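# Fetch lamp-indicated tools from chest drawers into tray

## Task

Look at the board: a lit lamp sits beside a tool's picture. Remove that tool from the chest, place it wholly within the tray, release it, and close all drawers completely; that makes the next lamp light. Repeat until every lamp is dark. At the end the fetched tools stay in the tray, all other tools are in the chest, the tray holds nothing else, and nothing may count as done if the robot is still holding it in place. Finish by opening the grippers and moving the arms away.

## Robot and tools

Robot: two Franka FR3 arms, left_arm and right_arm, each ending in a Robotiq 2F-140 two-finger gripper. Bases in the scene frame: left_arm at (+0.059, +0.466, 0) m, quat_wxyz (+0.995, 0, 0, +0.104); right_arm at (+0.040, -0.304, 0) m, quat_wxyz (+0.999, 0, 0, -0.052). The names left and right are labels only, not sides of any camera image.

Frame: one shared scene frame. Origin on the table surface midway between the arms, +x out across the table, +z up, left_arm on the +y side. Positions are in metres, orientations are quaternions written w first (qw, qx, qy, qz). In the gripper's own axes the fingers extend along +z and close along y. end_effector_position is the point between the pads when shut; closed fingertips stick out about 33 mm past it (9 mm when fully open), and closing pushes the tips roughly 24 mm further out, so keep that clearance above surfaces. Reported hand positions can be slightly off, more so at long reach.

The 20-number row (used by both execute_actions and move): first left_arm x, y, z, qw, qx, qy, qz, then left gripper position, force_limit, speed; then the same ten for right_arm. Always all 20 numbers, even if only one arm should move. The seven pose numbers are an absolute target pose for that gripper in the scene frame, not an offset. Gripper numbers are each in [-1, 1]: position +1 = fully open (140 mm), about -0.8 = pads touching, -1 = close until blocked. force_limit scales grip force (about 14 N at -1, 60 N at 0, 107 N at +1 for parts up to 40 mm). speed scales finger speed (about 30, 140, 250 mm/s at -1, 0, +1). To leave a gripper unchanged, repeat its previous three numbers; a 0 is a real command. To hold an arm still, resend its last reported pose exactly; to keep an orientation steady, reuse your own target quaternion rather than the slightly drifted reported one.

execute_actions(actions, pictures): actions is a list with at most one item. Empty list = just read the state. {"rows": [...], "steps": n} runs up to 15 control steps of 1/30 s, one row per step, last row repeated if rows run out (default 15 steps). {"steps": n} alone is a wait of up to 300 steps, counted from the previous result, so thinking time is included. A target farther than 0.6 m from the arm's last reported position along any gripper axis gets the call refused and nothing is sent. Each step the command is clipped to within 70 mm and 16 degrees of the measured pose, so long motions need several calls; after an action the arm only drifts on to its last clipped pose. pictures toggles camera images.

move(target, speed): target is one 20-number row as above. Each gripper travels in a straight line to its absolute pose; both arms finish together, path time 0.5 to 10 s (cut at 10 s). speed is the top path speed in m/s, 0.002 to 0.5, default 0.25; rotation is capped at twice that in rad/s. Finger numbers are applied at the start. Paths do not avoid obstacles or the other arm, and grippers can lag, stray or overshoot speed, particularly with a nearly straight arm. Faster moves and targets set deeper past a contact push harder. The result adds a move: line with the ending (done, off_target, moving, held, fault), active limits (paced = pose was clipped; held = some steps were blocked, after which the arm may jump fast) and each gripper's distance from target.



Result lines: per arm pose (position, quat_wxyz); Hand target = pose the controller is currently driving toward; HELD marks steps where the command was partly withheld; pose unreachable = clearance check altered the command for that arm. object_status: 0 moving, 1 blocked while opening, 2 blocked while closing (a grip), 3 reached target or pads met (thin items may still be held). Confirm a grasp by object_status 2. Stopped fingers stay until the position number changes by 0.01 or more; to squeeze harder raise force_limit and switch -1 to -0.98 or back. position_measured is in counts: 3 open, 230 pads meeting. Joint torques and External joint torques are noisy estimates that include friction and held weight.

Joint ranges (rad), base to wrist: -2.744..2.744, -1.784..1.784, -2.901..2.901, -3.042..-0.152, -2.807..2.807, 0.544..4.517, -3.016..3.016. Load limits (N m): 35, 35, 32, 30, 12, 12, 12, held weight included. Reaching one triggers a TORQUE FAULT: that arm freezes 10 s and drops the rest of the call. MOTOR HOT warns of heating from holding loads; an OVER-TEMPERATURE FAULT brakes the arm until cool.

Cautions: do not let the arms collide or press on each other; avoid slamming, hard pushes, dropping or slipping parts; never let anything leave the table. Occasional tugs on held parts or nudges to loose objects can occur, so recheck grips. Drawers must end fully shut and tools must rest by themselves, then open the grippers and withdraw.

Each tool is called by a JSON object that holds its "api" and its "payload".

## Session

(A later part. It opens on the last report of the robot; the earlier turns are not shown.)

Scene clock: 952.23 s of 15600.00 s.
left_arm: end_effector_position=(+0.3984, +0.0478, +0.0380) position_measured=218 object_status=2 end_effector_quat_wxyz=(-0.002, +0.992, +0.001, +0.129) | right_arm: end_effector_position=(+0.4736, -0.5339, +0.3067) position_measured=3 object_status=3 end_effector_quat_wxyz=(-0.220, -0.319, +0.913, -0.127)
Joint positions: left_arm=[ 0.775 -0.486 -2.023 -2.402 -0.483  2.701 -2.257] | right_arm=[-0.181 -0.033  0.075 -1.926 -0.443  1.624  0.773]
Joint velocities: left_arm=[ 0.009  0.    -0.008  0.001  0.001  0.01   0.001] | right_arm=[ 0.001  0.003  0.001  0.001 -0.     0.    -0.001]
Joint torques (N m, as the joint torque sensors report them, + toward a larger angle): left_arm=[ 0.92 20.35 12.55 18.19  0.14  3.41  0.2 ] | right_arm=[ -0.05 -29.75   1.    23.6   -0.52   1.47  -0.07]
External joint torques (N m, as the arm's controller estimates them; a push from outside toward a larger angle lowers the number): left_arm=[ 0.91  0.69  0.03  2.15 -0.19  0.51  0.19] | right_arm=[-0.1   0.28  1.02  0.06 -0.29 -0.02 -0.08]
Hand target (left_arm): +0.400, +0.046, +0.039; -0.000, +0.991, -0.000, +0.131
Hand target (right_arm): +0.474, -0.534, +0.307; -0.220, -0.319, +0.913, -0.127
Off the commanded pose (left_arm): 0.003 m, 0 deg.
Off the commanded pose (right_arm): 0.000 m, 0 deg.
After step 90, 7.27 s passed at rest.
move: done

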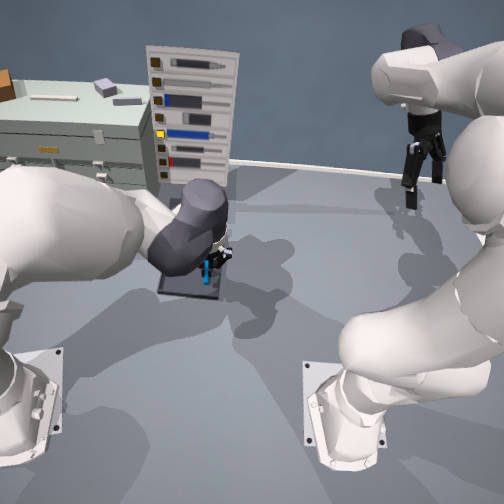

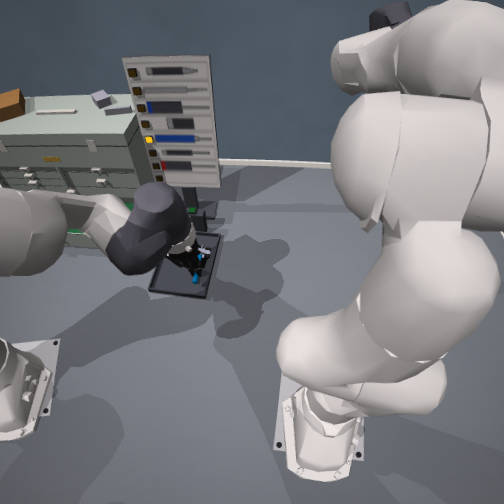

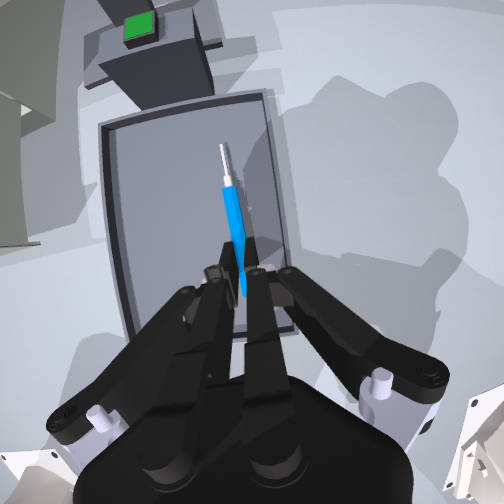

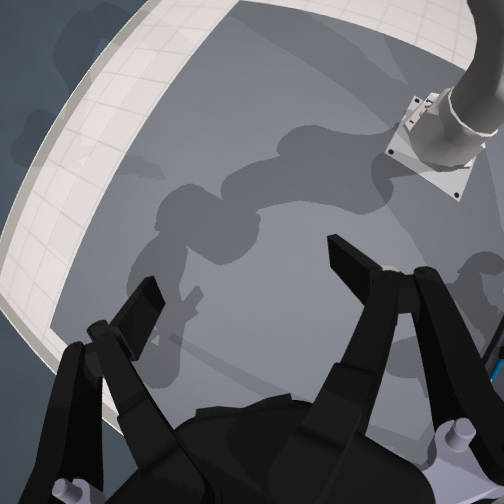

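{"api": "move", "payload": {"target": [0.40,0.046,0.039,0,0.991,0,0.131,-0.5,0,-0.3,0.4736,-0.5339,0.3067,-0.220,-0.319,0.913,-0.127,1,0,0], "speed": 0.01}}

{"api": "move", "payload": {"target": [0.40,0.06,0.17,0,0.9945,0,0.1045,-0.5,0,-0.3,0.4736,-0.5339,0.3067,-0.220,-0.319,0.913,-0.127,1,0,0], "speed": 0.12}}

{"api": "move", "payload": {"target": [0.42,0.479,0.16,0,0.9945,0,0.1045,-0.25,0,0,0.4736,-0.5339,0.3067,-0.220,-0.319,0.913,-0.127,1,0,0], "speed": 0.2}}

Scene clock: 964.37 s of 15600.00 s.
left_arm: end_effector_position=(+0.3990, +0.0473, +0.0383) position_measured=192 object_status=3 end_effector_quat_wxyz=(-0.001, +0.992, +0.001, +0.130) | right_arm: end_effector_position=(+0.4736, -0.5339, +0.3067) position_measured=3 object_status=3 end_effector_quat_wxyz=(-0.220, -0.319, +0.913, -0.127)
Joint positions: left_arm=[ 0.776 -0.486 -2.024 -2.401 -0.483  2.703 -2.257] | right_arm=[-0.181 -0.033  0.075 -1.926 -0.443  1.624  0.773]
Joint velocities: left_arm=[ 0.001  0.    -0.002 -0.001 -0.001  0.001 -0.001] | right_arm=[-0.     0.     0.001  0.    -0.001 -0.001  0.001]
Joint torques (N m, as the joint torque sensors report them, + toward a larger angle): left_arm=[ 1.09 20.46 11.62 17.91  0.2   3.38  0.16] | right_arm=[ -0.19 -29.46   1.1   23.49  -0.51   1.49  -0.15]
External joint torques (N m, as the arm's controller estimates them; a push from outside toward a larger angle lowers the number): left_arm=[ 1.11  0.8  -0.82  1.94 -0.13  0.51  0.15] | right_arm=[-0.16  0.77  1.2  -0.15 -0.28  0.   -0.15]
Hand target (left_arm): +0.400, +0.046, +0.039; -0.000, +0.991, -0.000, +0.131
Hand target (right_arm): +0.474, -0.534, +0.307; -0.220, -0.319, +0.913, -0.127
Off the commanded pose (left_arm): 0.002 m, 0 deg.
Off the commanded pose (right_arm): 0.000 m, 0 deg.
After step 90, 8.43 s passed at rest.
move: done

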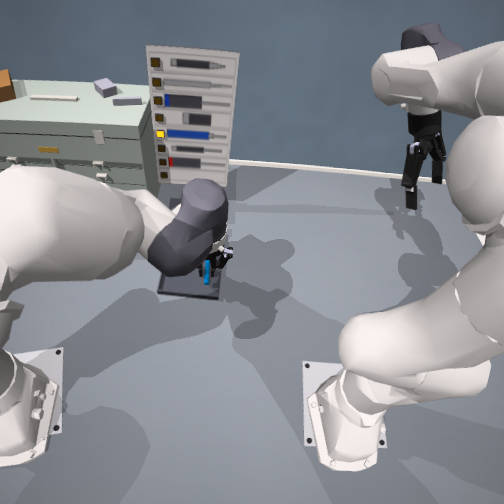

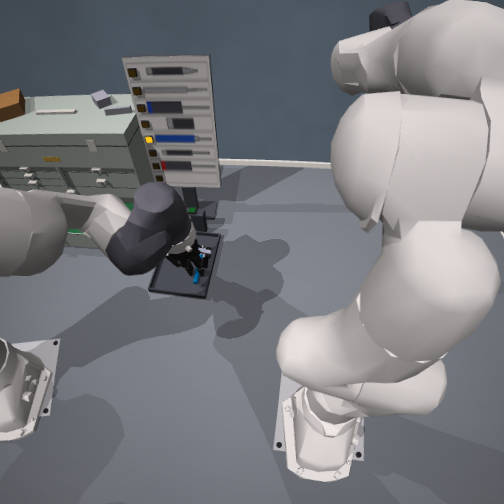

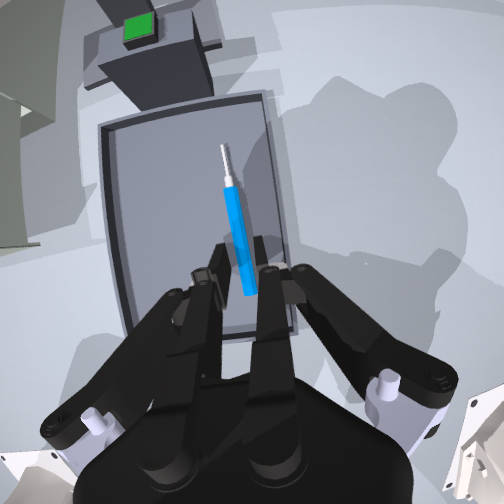

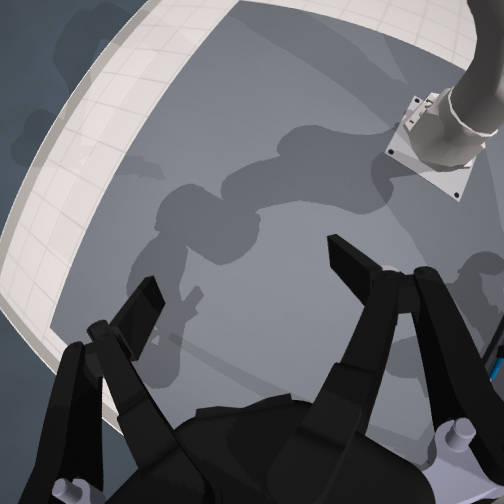

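Scene clock: 966.07 s of 15600.00 s.
left_arm: end_effector_position=(+0.3992, +0.0552, +0.1715) position_measured=192 object_status=3 end_effector_quat_wxyz=(+0.006, +0.995, +0.002, +0.104) | right_arm: end_effector_position=(+0.4736, -0.5339, +0.3067) position_measured=3 object_status=3 end_effector_quat_wxyz=(-0.220, -0.319, +0.913, -0.127)
Joint positions: left_arm=[ 0.224 -0.393 -1.347 -2.338 -0.322  2.362 -2.283] | right_arm=[-0.181 -0.033  0.075 -1.926 -0.443  1.624  0.773]
Joint velocities: left_arm=[-0.005 -0.001  0.004 -0.     0.002 -0.013  0.001] | right_arm=[ 0.002  0.001  0.001 -0.    -0.002  0.    -0.001]
Joint torques (N m, as the joint torque sensors report them, + toward a larger angle): left_arm=[-0.9   1.28 12.53 20.64  1.25  2.55  0.34] | right_arm=[ -0.65 -29.83   1.18  23.8   -0.51   1.48  -0.13]
External joint torques (N m, as the arm's controller estimates them; a push from outside toward a larger angle lowers the number): left_arm=[-0.86  0.08  1.7  -0.47  0.54 -0.3   0.33] | right_arm=[-0.81  0.25  1.08  0.23 -0.29 -0.02 -0.14]
Hand target (left_arm): +0.398, +0.057, +0.170; +0.003, +0.995, -0.001, +0.102
Hand target (right_arm): +0.474, -0.534, +0.307; -0.220, -0.319, +0.913, -0.127
Off the commanded pose (left_arm): 0.005 m, 1 deg.
Off the commanded pose (right_arm): 0.000 m, 0 deg.
move: off_target (left_arm)

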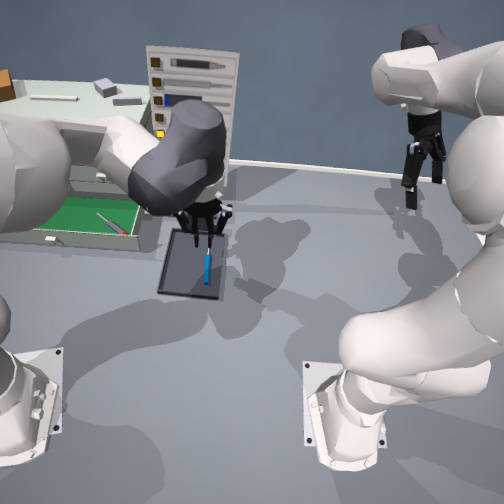

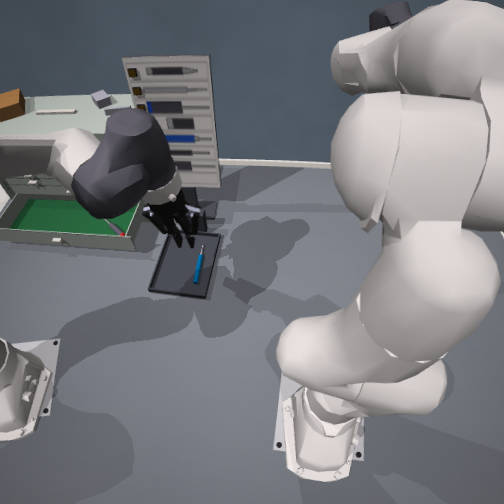

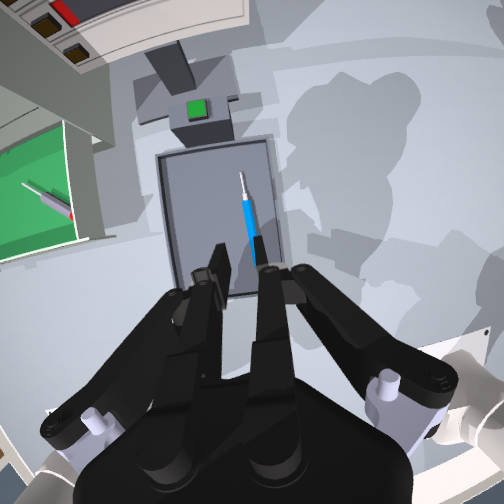

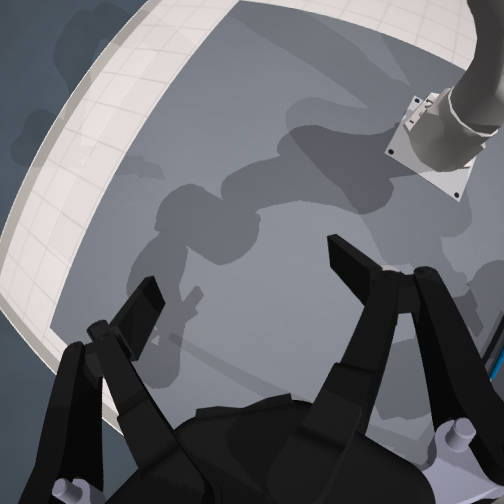

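Scene clock: 969.07 s of 15600.00 s.
left_arm: end_effector_position=(+0.4154, +0.4669, +0.1586) position_measured=160 object_status=3 end_effector_quat_wxyz=(+0.017, +0.995, +0.004, +0.102) | right_arm: end_effector_position=(+0.4736, -0.5339, +0.3067) position_measured=3 object_status=3 end_effector_quat_wxyz=(-0.220, -0.319, +0.913, -0.127)
Joint positions: left_arm=[-0.131 -0.722 -0.064 -2.956 -0.123  2.435 -1.468] | right_arm=[-0.181 -0.033  0.075 -1.926 -0.443  1.624  0.773]
Joint velocities: left_arm=[-0.003  0.001  0.004  0.     0.004  0.001  0.021] | right_arm=[ 0.001 -0.002 -0.    -0.001 -0.     0.     0.   ]
Joint torques (N m, as the joint torque sensors report them, + toward a larger angle): left_arm=[-0.99 -5.84  1.83 23.25  1.4   3.42  0.27] | right_arm=[  0.07 -29.78   1.04  23.83  -0.5    1.45  -0.13]
External joint torques (N m, as the arm's controller estimates them; a push from outside toward a larger angle lowers the number): left_arm=[-1.02  0.37  1.72  0.15  0.7   0.47  0.27] | right_arm=[ 0.01  0.48  1.05  0.18 -0.27 -0.04 -0.14]
Hand target (left_arm): +0.416, +0.467, +0.158; +0.016, +0.995, -0.003, +0.102
Hand target (right_arm): +0.474, -0.534, +0.307; -0.220, -0.319, +0.913, -0.127
Off the commanded pose (left_arm): 0.013 m, 2 deg.
Off the commanded pose (right_arm): 0.000 m, 0 deg.
move: off_target (left_arm)

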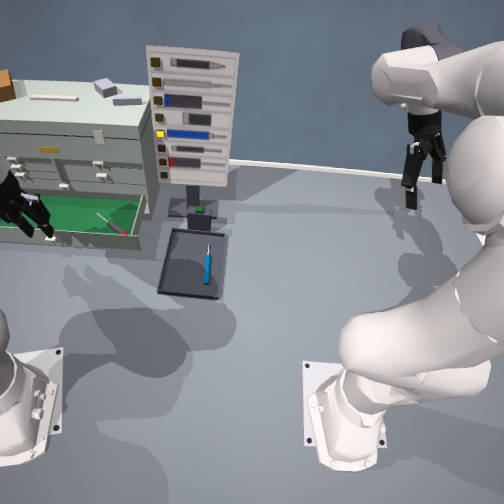

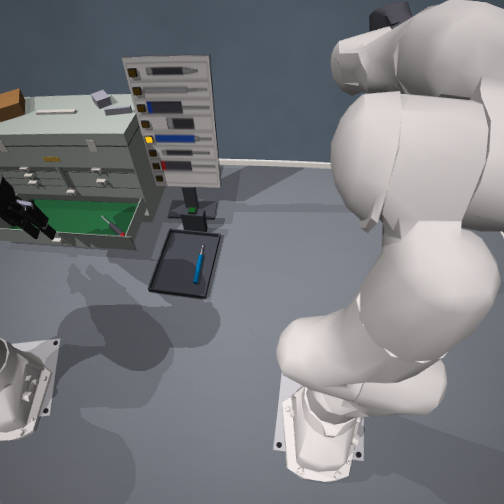

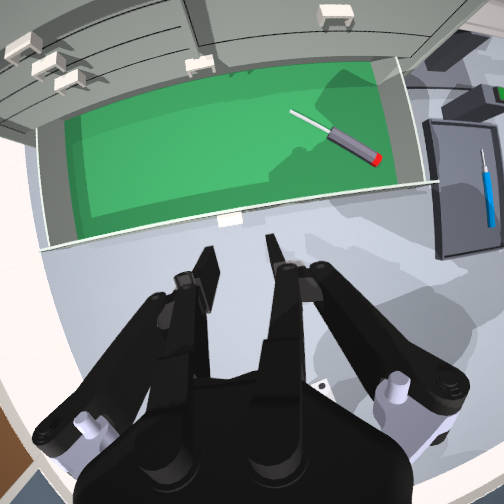

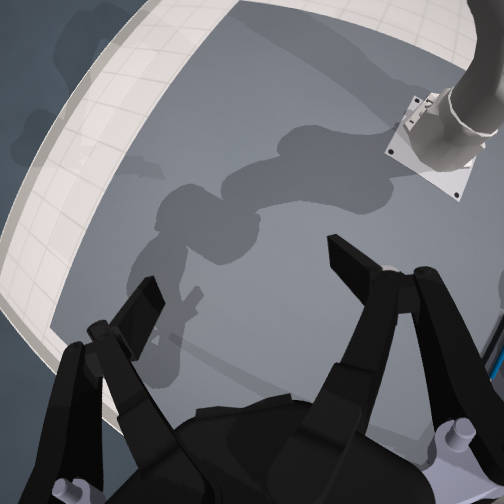

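{"api": "move", "payload": {"target": [0.427,0.479,0.11,0,0.9945,0,0.1045,-0.25,0,0,0.4736,-0.5339,0.3067,-0.220,-0.319,0.913,-0.127,1,0,0], "speed": 0.05}}

{"api": "move", "payload": {"target": [0.428,0.479,0.074,0,0.9945,0,0.1045,-0.25,0,0,0.4736,-0.5339,0.3067,-0.220,-0.319,0.913,-0.127,1,0,0], "speed": 0.04}}

{"api": "move", "payload": {"target": [0.56,0.479,0.074,0,0.9945,0,0.1045,-0.25,0,0,0.4736,-0.5339,0.3067,-0.220,-0.319,0.913,-0.127,1,0,0], "speed": 0.06}}

{"api": "move", "payload": {"target": [0.548,0.479,0.072,0,0.954,0,0.301,-0.25,0,0,0.4736,-0.5339,0.3067,-0.220,-0.319,0.913,-0.127,1,0,0], "speed": 0.06}}

{"api": "move", "payload": {"target": [0.601,0.479,0.070,0,0.954,0,0.301,-0.25,0,0,0.4736,-0.5339,0.3067,-0.220,-0.319,0.913,-0.127,1,0,0], "speed": 0.025}}

Scene clock: 983.60 s of 15600.00 s.
left_arm: end_effector_position=(+0.4262, +0.4796, +0.1108) position_measured=160 object_status=3 end_effector_quat_wxyz=(-0.001, +0.995, +0.001, +0.104) | right_arm: end_effector_position=(+0.4736, -0.5339, +0.3067) position_measured=3 object_status=3 end_effector_quat_wxyz=(-0.220, -0.319, +0.913, -0.127)
Joint positions: left_arm=[-0.102 -0.548 -0.089 -2.99  -0.104  2.65  -1.461] | right_arm=[-0.181 -0.033  0.075 -1.926 -0.443  1.624  0.773]
Joint velocities: left_arm=[ 0.002  0.    -0.003  0.001  0.001  0.012  0.002] | right_arm=[ 0.001 -0.001  0.    -0.001  0.001  0.    -0.001]
Joint torques (N m, as the joint torque sensors report them, + toward a larger angle): left_arm=[ 1.46 -9.42 -0.42 20.97  1.02  3.45 -0.12] | right_arm=[ -0.18 -29.57   1.12  23.75  -0.49   1.46  -0.15]
External joint torques (N m, as the arm's controller estimates them; a push from outside toward a larger angle lowers the number): left_arm=[ 1.48  0.3  -0.67  0.03  0.44  0.48 -0.13] | right_arm=[-0.25  0.61  1.12  0.16 -0.27 -0.03 -0.16]
Hand target (left_arm): +0.427, +0.480, +0.110; -0.002, +0.995, +0.002, +0.105
Hand target (right_arm): +0.474, -0.534, +0.307; -0.220, -0.319, +0.913, -0.127
Off the commanded pose (left_arm): 0.001 m, 0 deg.
Off the commanded pose (right_arm): 0.000 m, 0 deg.
After step 90, 9.97 s passed at rest.
move: done

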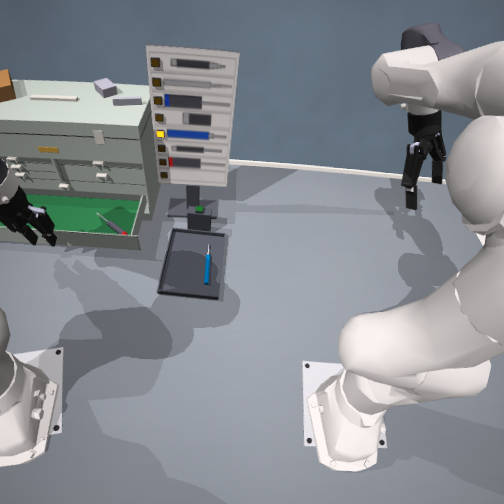

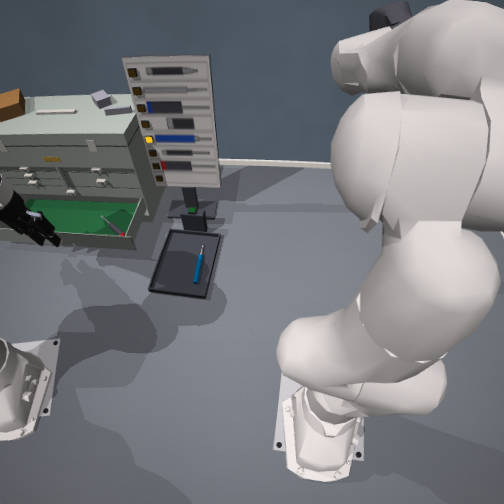

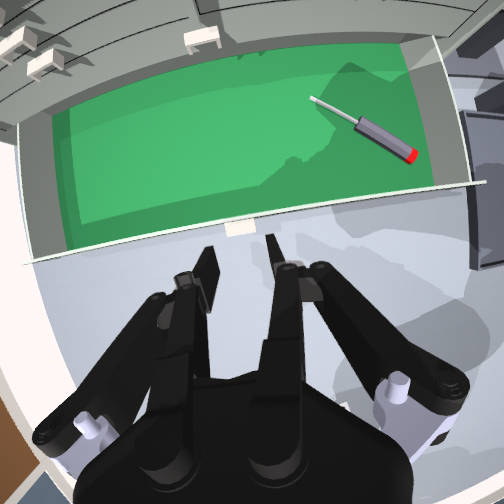

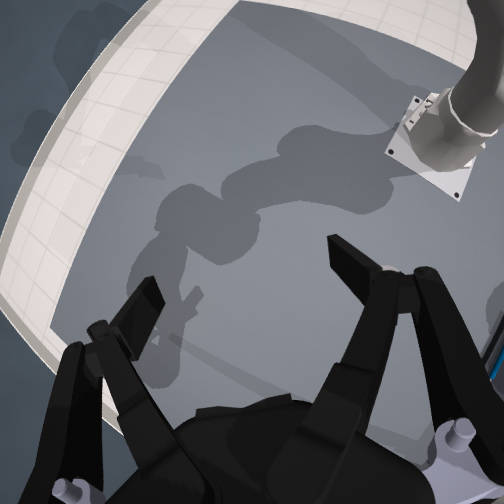

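Scene clock: 985.00 s of 15600.00 s.
left_arm: end_effector_position=(+0.4273, +0.4807, +0.0748) position_measured=160 object_status=3 end_effector_quat_wxyz=(-0.002, +0.995, +0.002, +0.103) | right_arm: end_effector_position=(+0.4736, -0.5339, +0.3067) position_measured=3 object_status=3 end_effector_quat_wxyz=(-0.220, -0.319, +0.913, -0.127)
Joint positions: left_arm=[-0.105 -0.411 -0.089 -3.012 -0.105  2.807 -1.461] | right_arm=[-0.181 -0.033  0.075 -1.926 -0.443  1.624  0.773]
Joint velocities: left_arm=[ 0.     0.001  0.001 -0.    -0.001  0.014 -0.001] | right_arm=[-0.001  0.    -0.001 -0.001  0.001 -0.    -0.   ]
Joint torques (N m, as the joint torque sensors report them, + toward a larger angle): left_arm=[ -1.83 -12.27   1.79  18.2    0.08   3.4    0.11] | right_arm=[ -0.22 -30.09   0.7   23.37  -0.53   1.47  -0.18]
External joint torques (N m, as the arm's controller estimates them; a push from outside toward a larger angle lowers the number): left_arm=[-1.89 -0.11  1.55 -0.51 -0.39  0.45  0.11] | right_arm=[-0.19  0.07  0.8  -0.21 -0.3  -0.01 -0.19]
Hand target (left_arm): +0.428, +0.480, +0.074; -0.002, +0.995, +0.001, +0.104
Hand target (right_arm): +0.474, -0.534, +0.307; -0.220, -0.319, +0.913, -0.127
Off the commanded pose (left_arm): 0.002 m, 0 deg.
Off the commanded pose (right_arm): 0.000 m, 0 deg.
move: done

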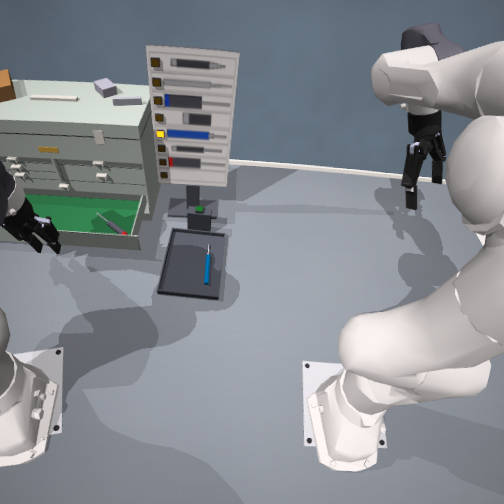

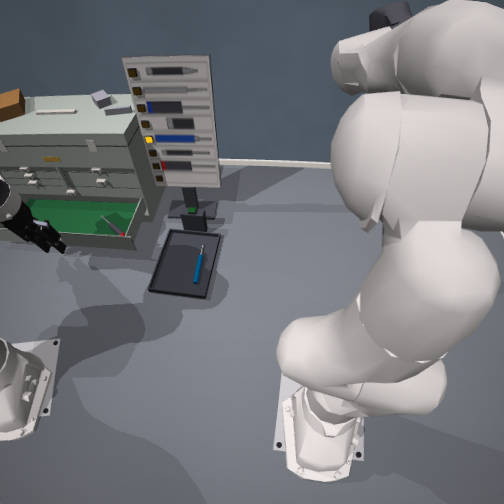

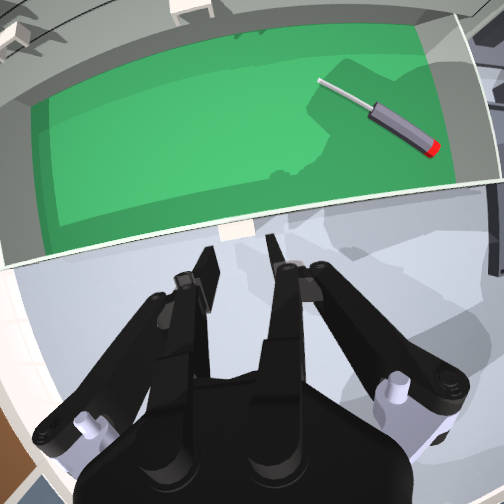

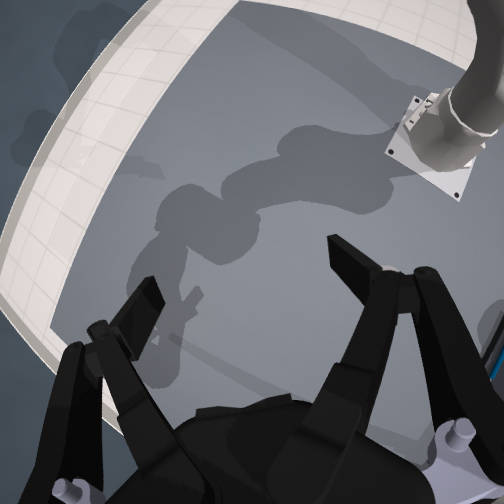

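Scene clock: 987.53 s of 15600.00 s.
left_arm: end_effector_position=(+0.5571, +0.4787, +0.0731) position_measured=160 object_status=3 end_effector_quat_wxyz=(-0.003, +0.995, -0.007, +0.101) | right_arm: end_effector_position=(+0.4736, -0.5339, +0.3067) position_measured=3 object_status=3 end_effector_quat_wxyz=(-0.220, -0.319, +0.913, -0.127)
Joint positions: left_arm=[-0.056 -0.02  -0.128 -2.608 -0.006  2.791 -1.527] | right_arm=[-0.181 -0.033  0.075 -1.926 -0.443  1.624  0.773]
Joint velocities: left_arm=[-0.     0.002  0.001  0.005  0.009 -0.007 -0.019] | right_arm=[ 0.001 -0.001  0.001  0.001 -0.     0.     0.   ]
Joint torques (N m, as the joint torque sensors report them, + toward a larger angle): left_arm=[  2.1  -26.82   2.43  21.95   1.05   3.3   -0.27] | right_arm=[ -0.3  -29.48   1.18  23.62  -0.52   1.48  -0.14]
External joint torques (N m, as the arm's controller estimates them; a push from outside toward a larger angle lowers the number): left_arm=[ 2.02 -0.77  2.3   2.96  0.6   0.35 -0.27] | right_arm=[-0.37  0.8   1.19 -0.06 -0.29 -0.02 -0.15]
Hand target (left_arm): +0.560, +0.482, +0.075; -0.004, +0.995, +0.000, +0.104
Hand target (right_arm): +0.474, -0.534, +0.307; -0.220, -0.319, +0.913, -0.127
Off the commanded pose (left_arm): 0.003 m, 1 deg.
Off the commanded pose (right_arm): 0.000 m, 0 deg.
move: done

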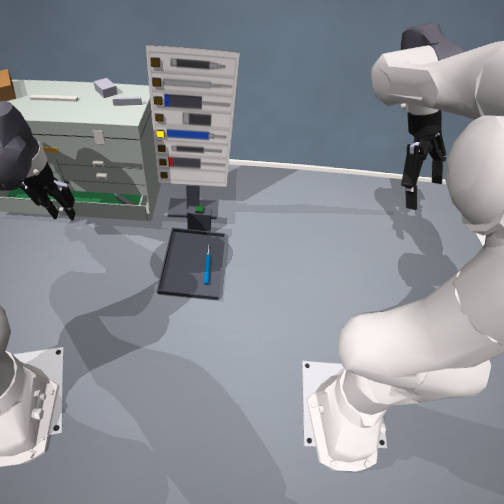

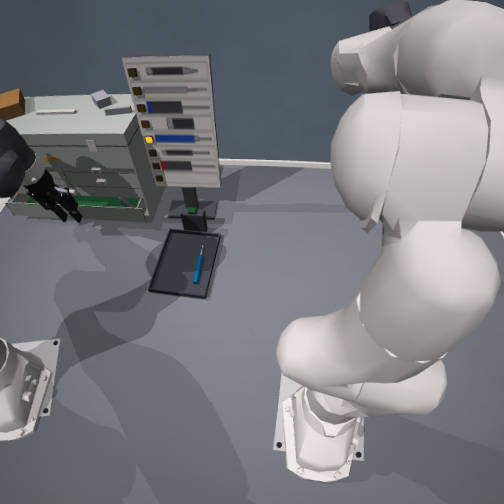

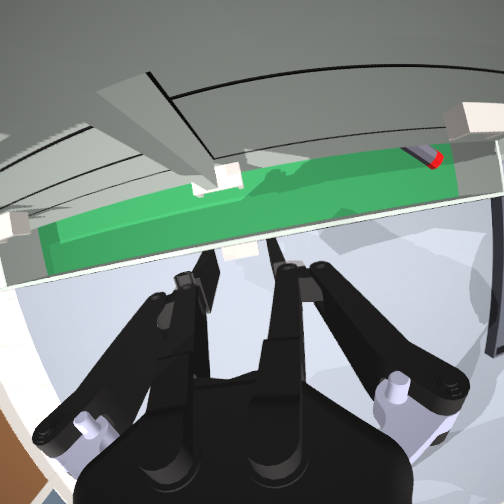

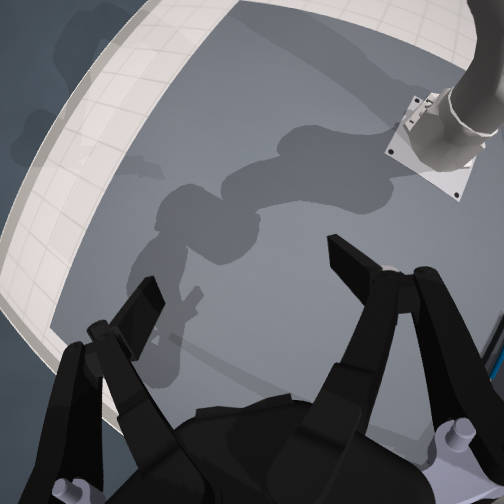

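Scene clock: 991.43 s of 15600.00 s.
left_arm: end_effector_position=(+0.5492, +0.4804, +0.0697) position_measured=160 object_status=3 end_effector_quat_wxyz=(-0.002, +0.954, -0.005, +0.299) | right_arm: end_effector_position=(+0.4736, -0.5339, +0.3067) position_measured=3 object_status=3 end_effector_quat_wxyz=(-0.220, -0.319, +0.913, -0.127)
Joint positions: left_arm=[-0.176  0.031  0.038 -2.944  0.096  3.582 -1.589] | right_arm=[-0.181 -0.033  0.075 -1.926 -0.443  1.624  0.773]
Joint velocities: left_arm=[ 0.005  0.005 -0.    -0.002  0.011  0.012 -0.022] | right_arm=[-0.001 -0.002 -0.001  0.     0.     0.    -0.001]
Joint torques (N m, as the joint torque sensors report them, + toward a larger angle): left_arm=[  1.48 -21.33   2.02  11.41   0.66   4.29  -0.03] | right_arm=[ -0.15 -29.76   0.69  23.58  -0.48   1.46  -0.18]
External joint torques (N m, as the arm's controller estimates them; a push from outside toward a larger angle lowers the number): left_arm=[ 1.55  0.37  2.03 -1.52  0.56  0.81 -0.05] | right_arm=[-0.11  0.48  0.8  -0.07 -0.25 -0.03 -0.19]
Hand target (left_arm): +0.550, +0.481, +0.070; -0.000, +0.954, -0.000, +0.301
Hand target (right_arm): +0.474, -0.534, +0.307; -0.220, -0.319, +0.913, -0.127
Off the commanded pose (left_arm): 0.003 m, 1 deg.
Off the commanded pose (right_arm): 0.000 m, 0 deg.
move: done

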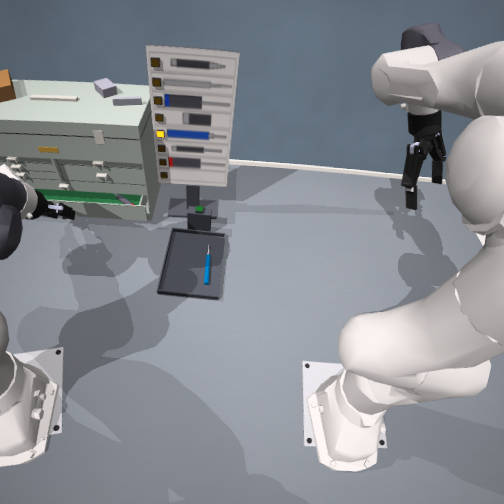

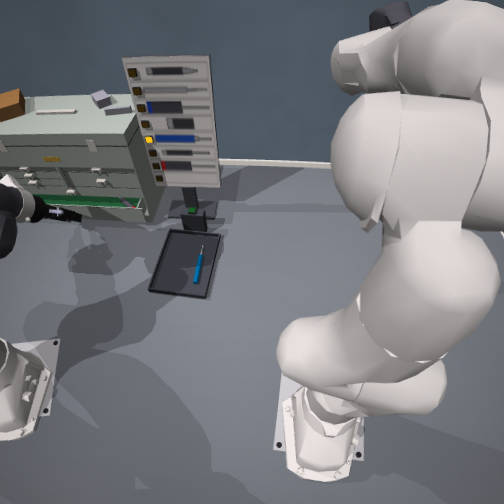

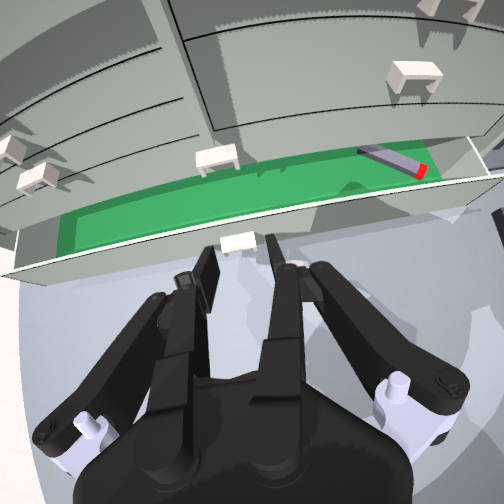

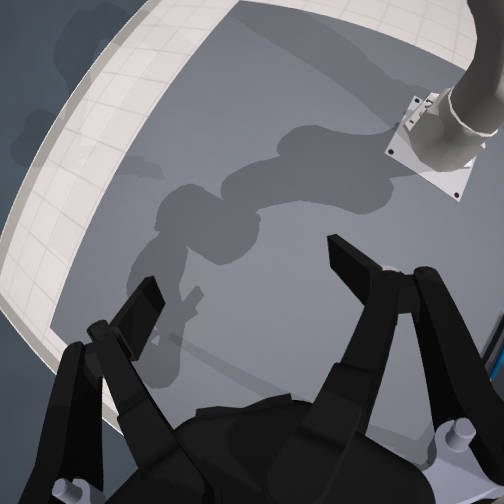

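Scene clock: 993.73 s of 15600.00 s.
left_arm: end_effector_position=(+0.5976, +0.4789, +0.0694) position_measured=160 object_status=3 end_effector_quat_wxyz=(-0.002, +0.954, -0.006, +0.300) | right_arm: end_effector_position=(+0.4736, -0.5339, +0.3067) position_measured=3 object_status=3 end_effector_quat_wxyz=(-0.220, -0.319, +0.913, -0.127)
Joint positions: left_arm=[-0.176  0.121  0.026 -2.798  0.095  3.529 -1.602] | right_arm=[-0.181 -0.033  0.075 -1.926 -0.443  1.624  0.773]
Joint velocities: left_arm=[ 0.    -0.001 -0.     0.003  0.001 -0.004  0.   ] | right_arm=[ 0.    -0.     0.     0.    -0.     0.     0.001]
Joint torques (N m, as the joint torque sensors report them, + toward a larger angle): left_arm=[ -0.05 -23.58  -0.14  19.72  -0.82   3.17  -0.44] | right_arm=[ -0.29 -29.83   0.97  23.77  -0.51   1.47  -0.08]
External joint torques (N m, as the arm's controller estimates them; a push from outside toward a larger angle lowers the number): left_arm=[-0.06  2.22 -0.3   5.81 -0.94 -0.29 -0.45] | right_arm=[-0.3   0.36  1.03  0.13 -0.29 -0.02 -0.08]
Hand target (left_arm): +0.601, +0.479, +0.070; -0.001, +0.954, -0.000, +0.301
Hand target (right_arm): +0.474, -0.534, +0.307; -0.220, -0.319, +0.913, -0.127
Off the commanded pose (left_arm): 0.003 m, 1 deg.
Off the commanded pose (right_arm): 0.000 m, 0 deg.
move: done

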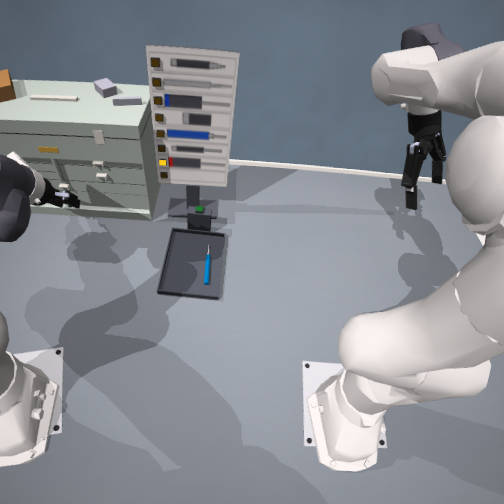

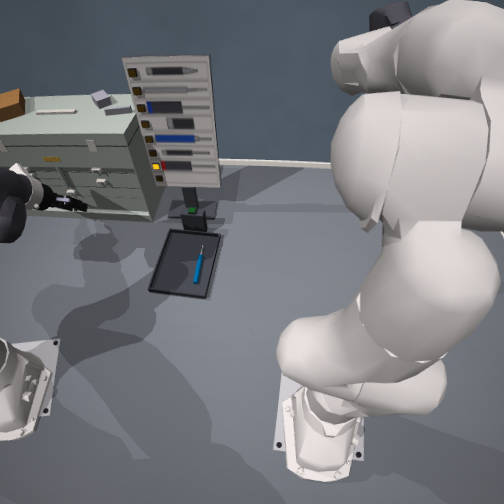

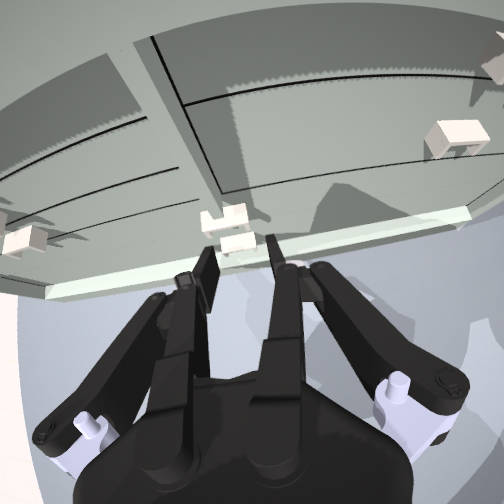

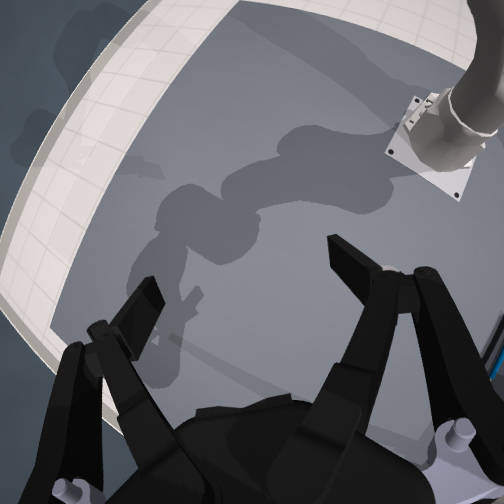

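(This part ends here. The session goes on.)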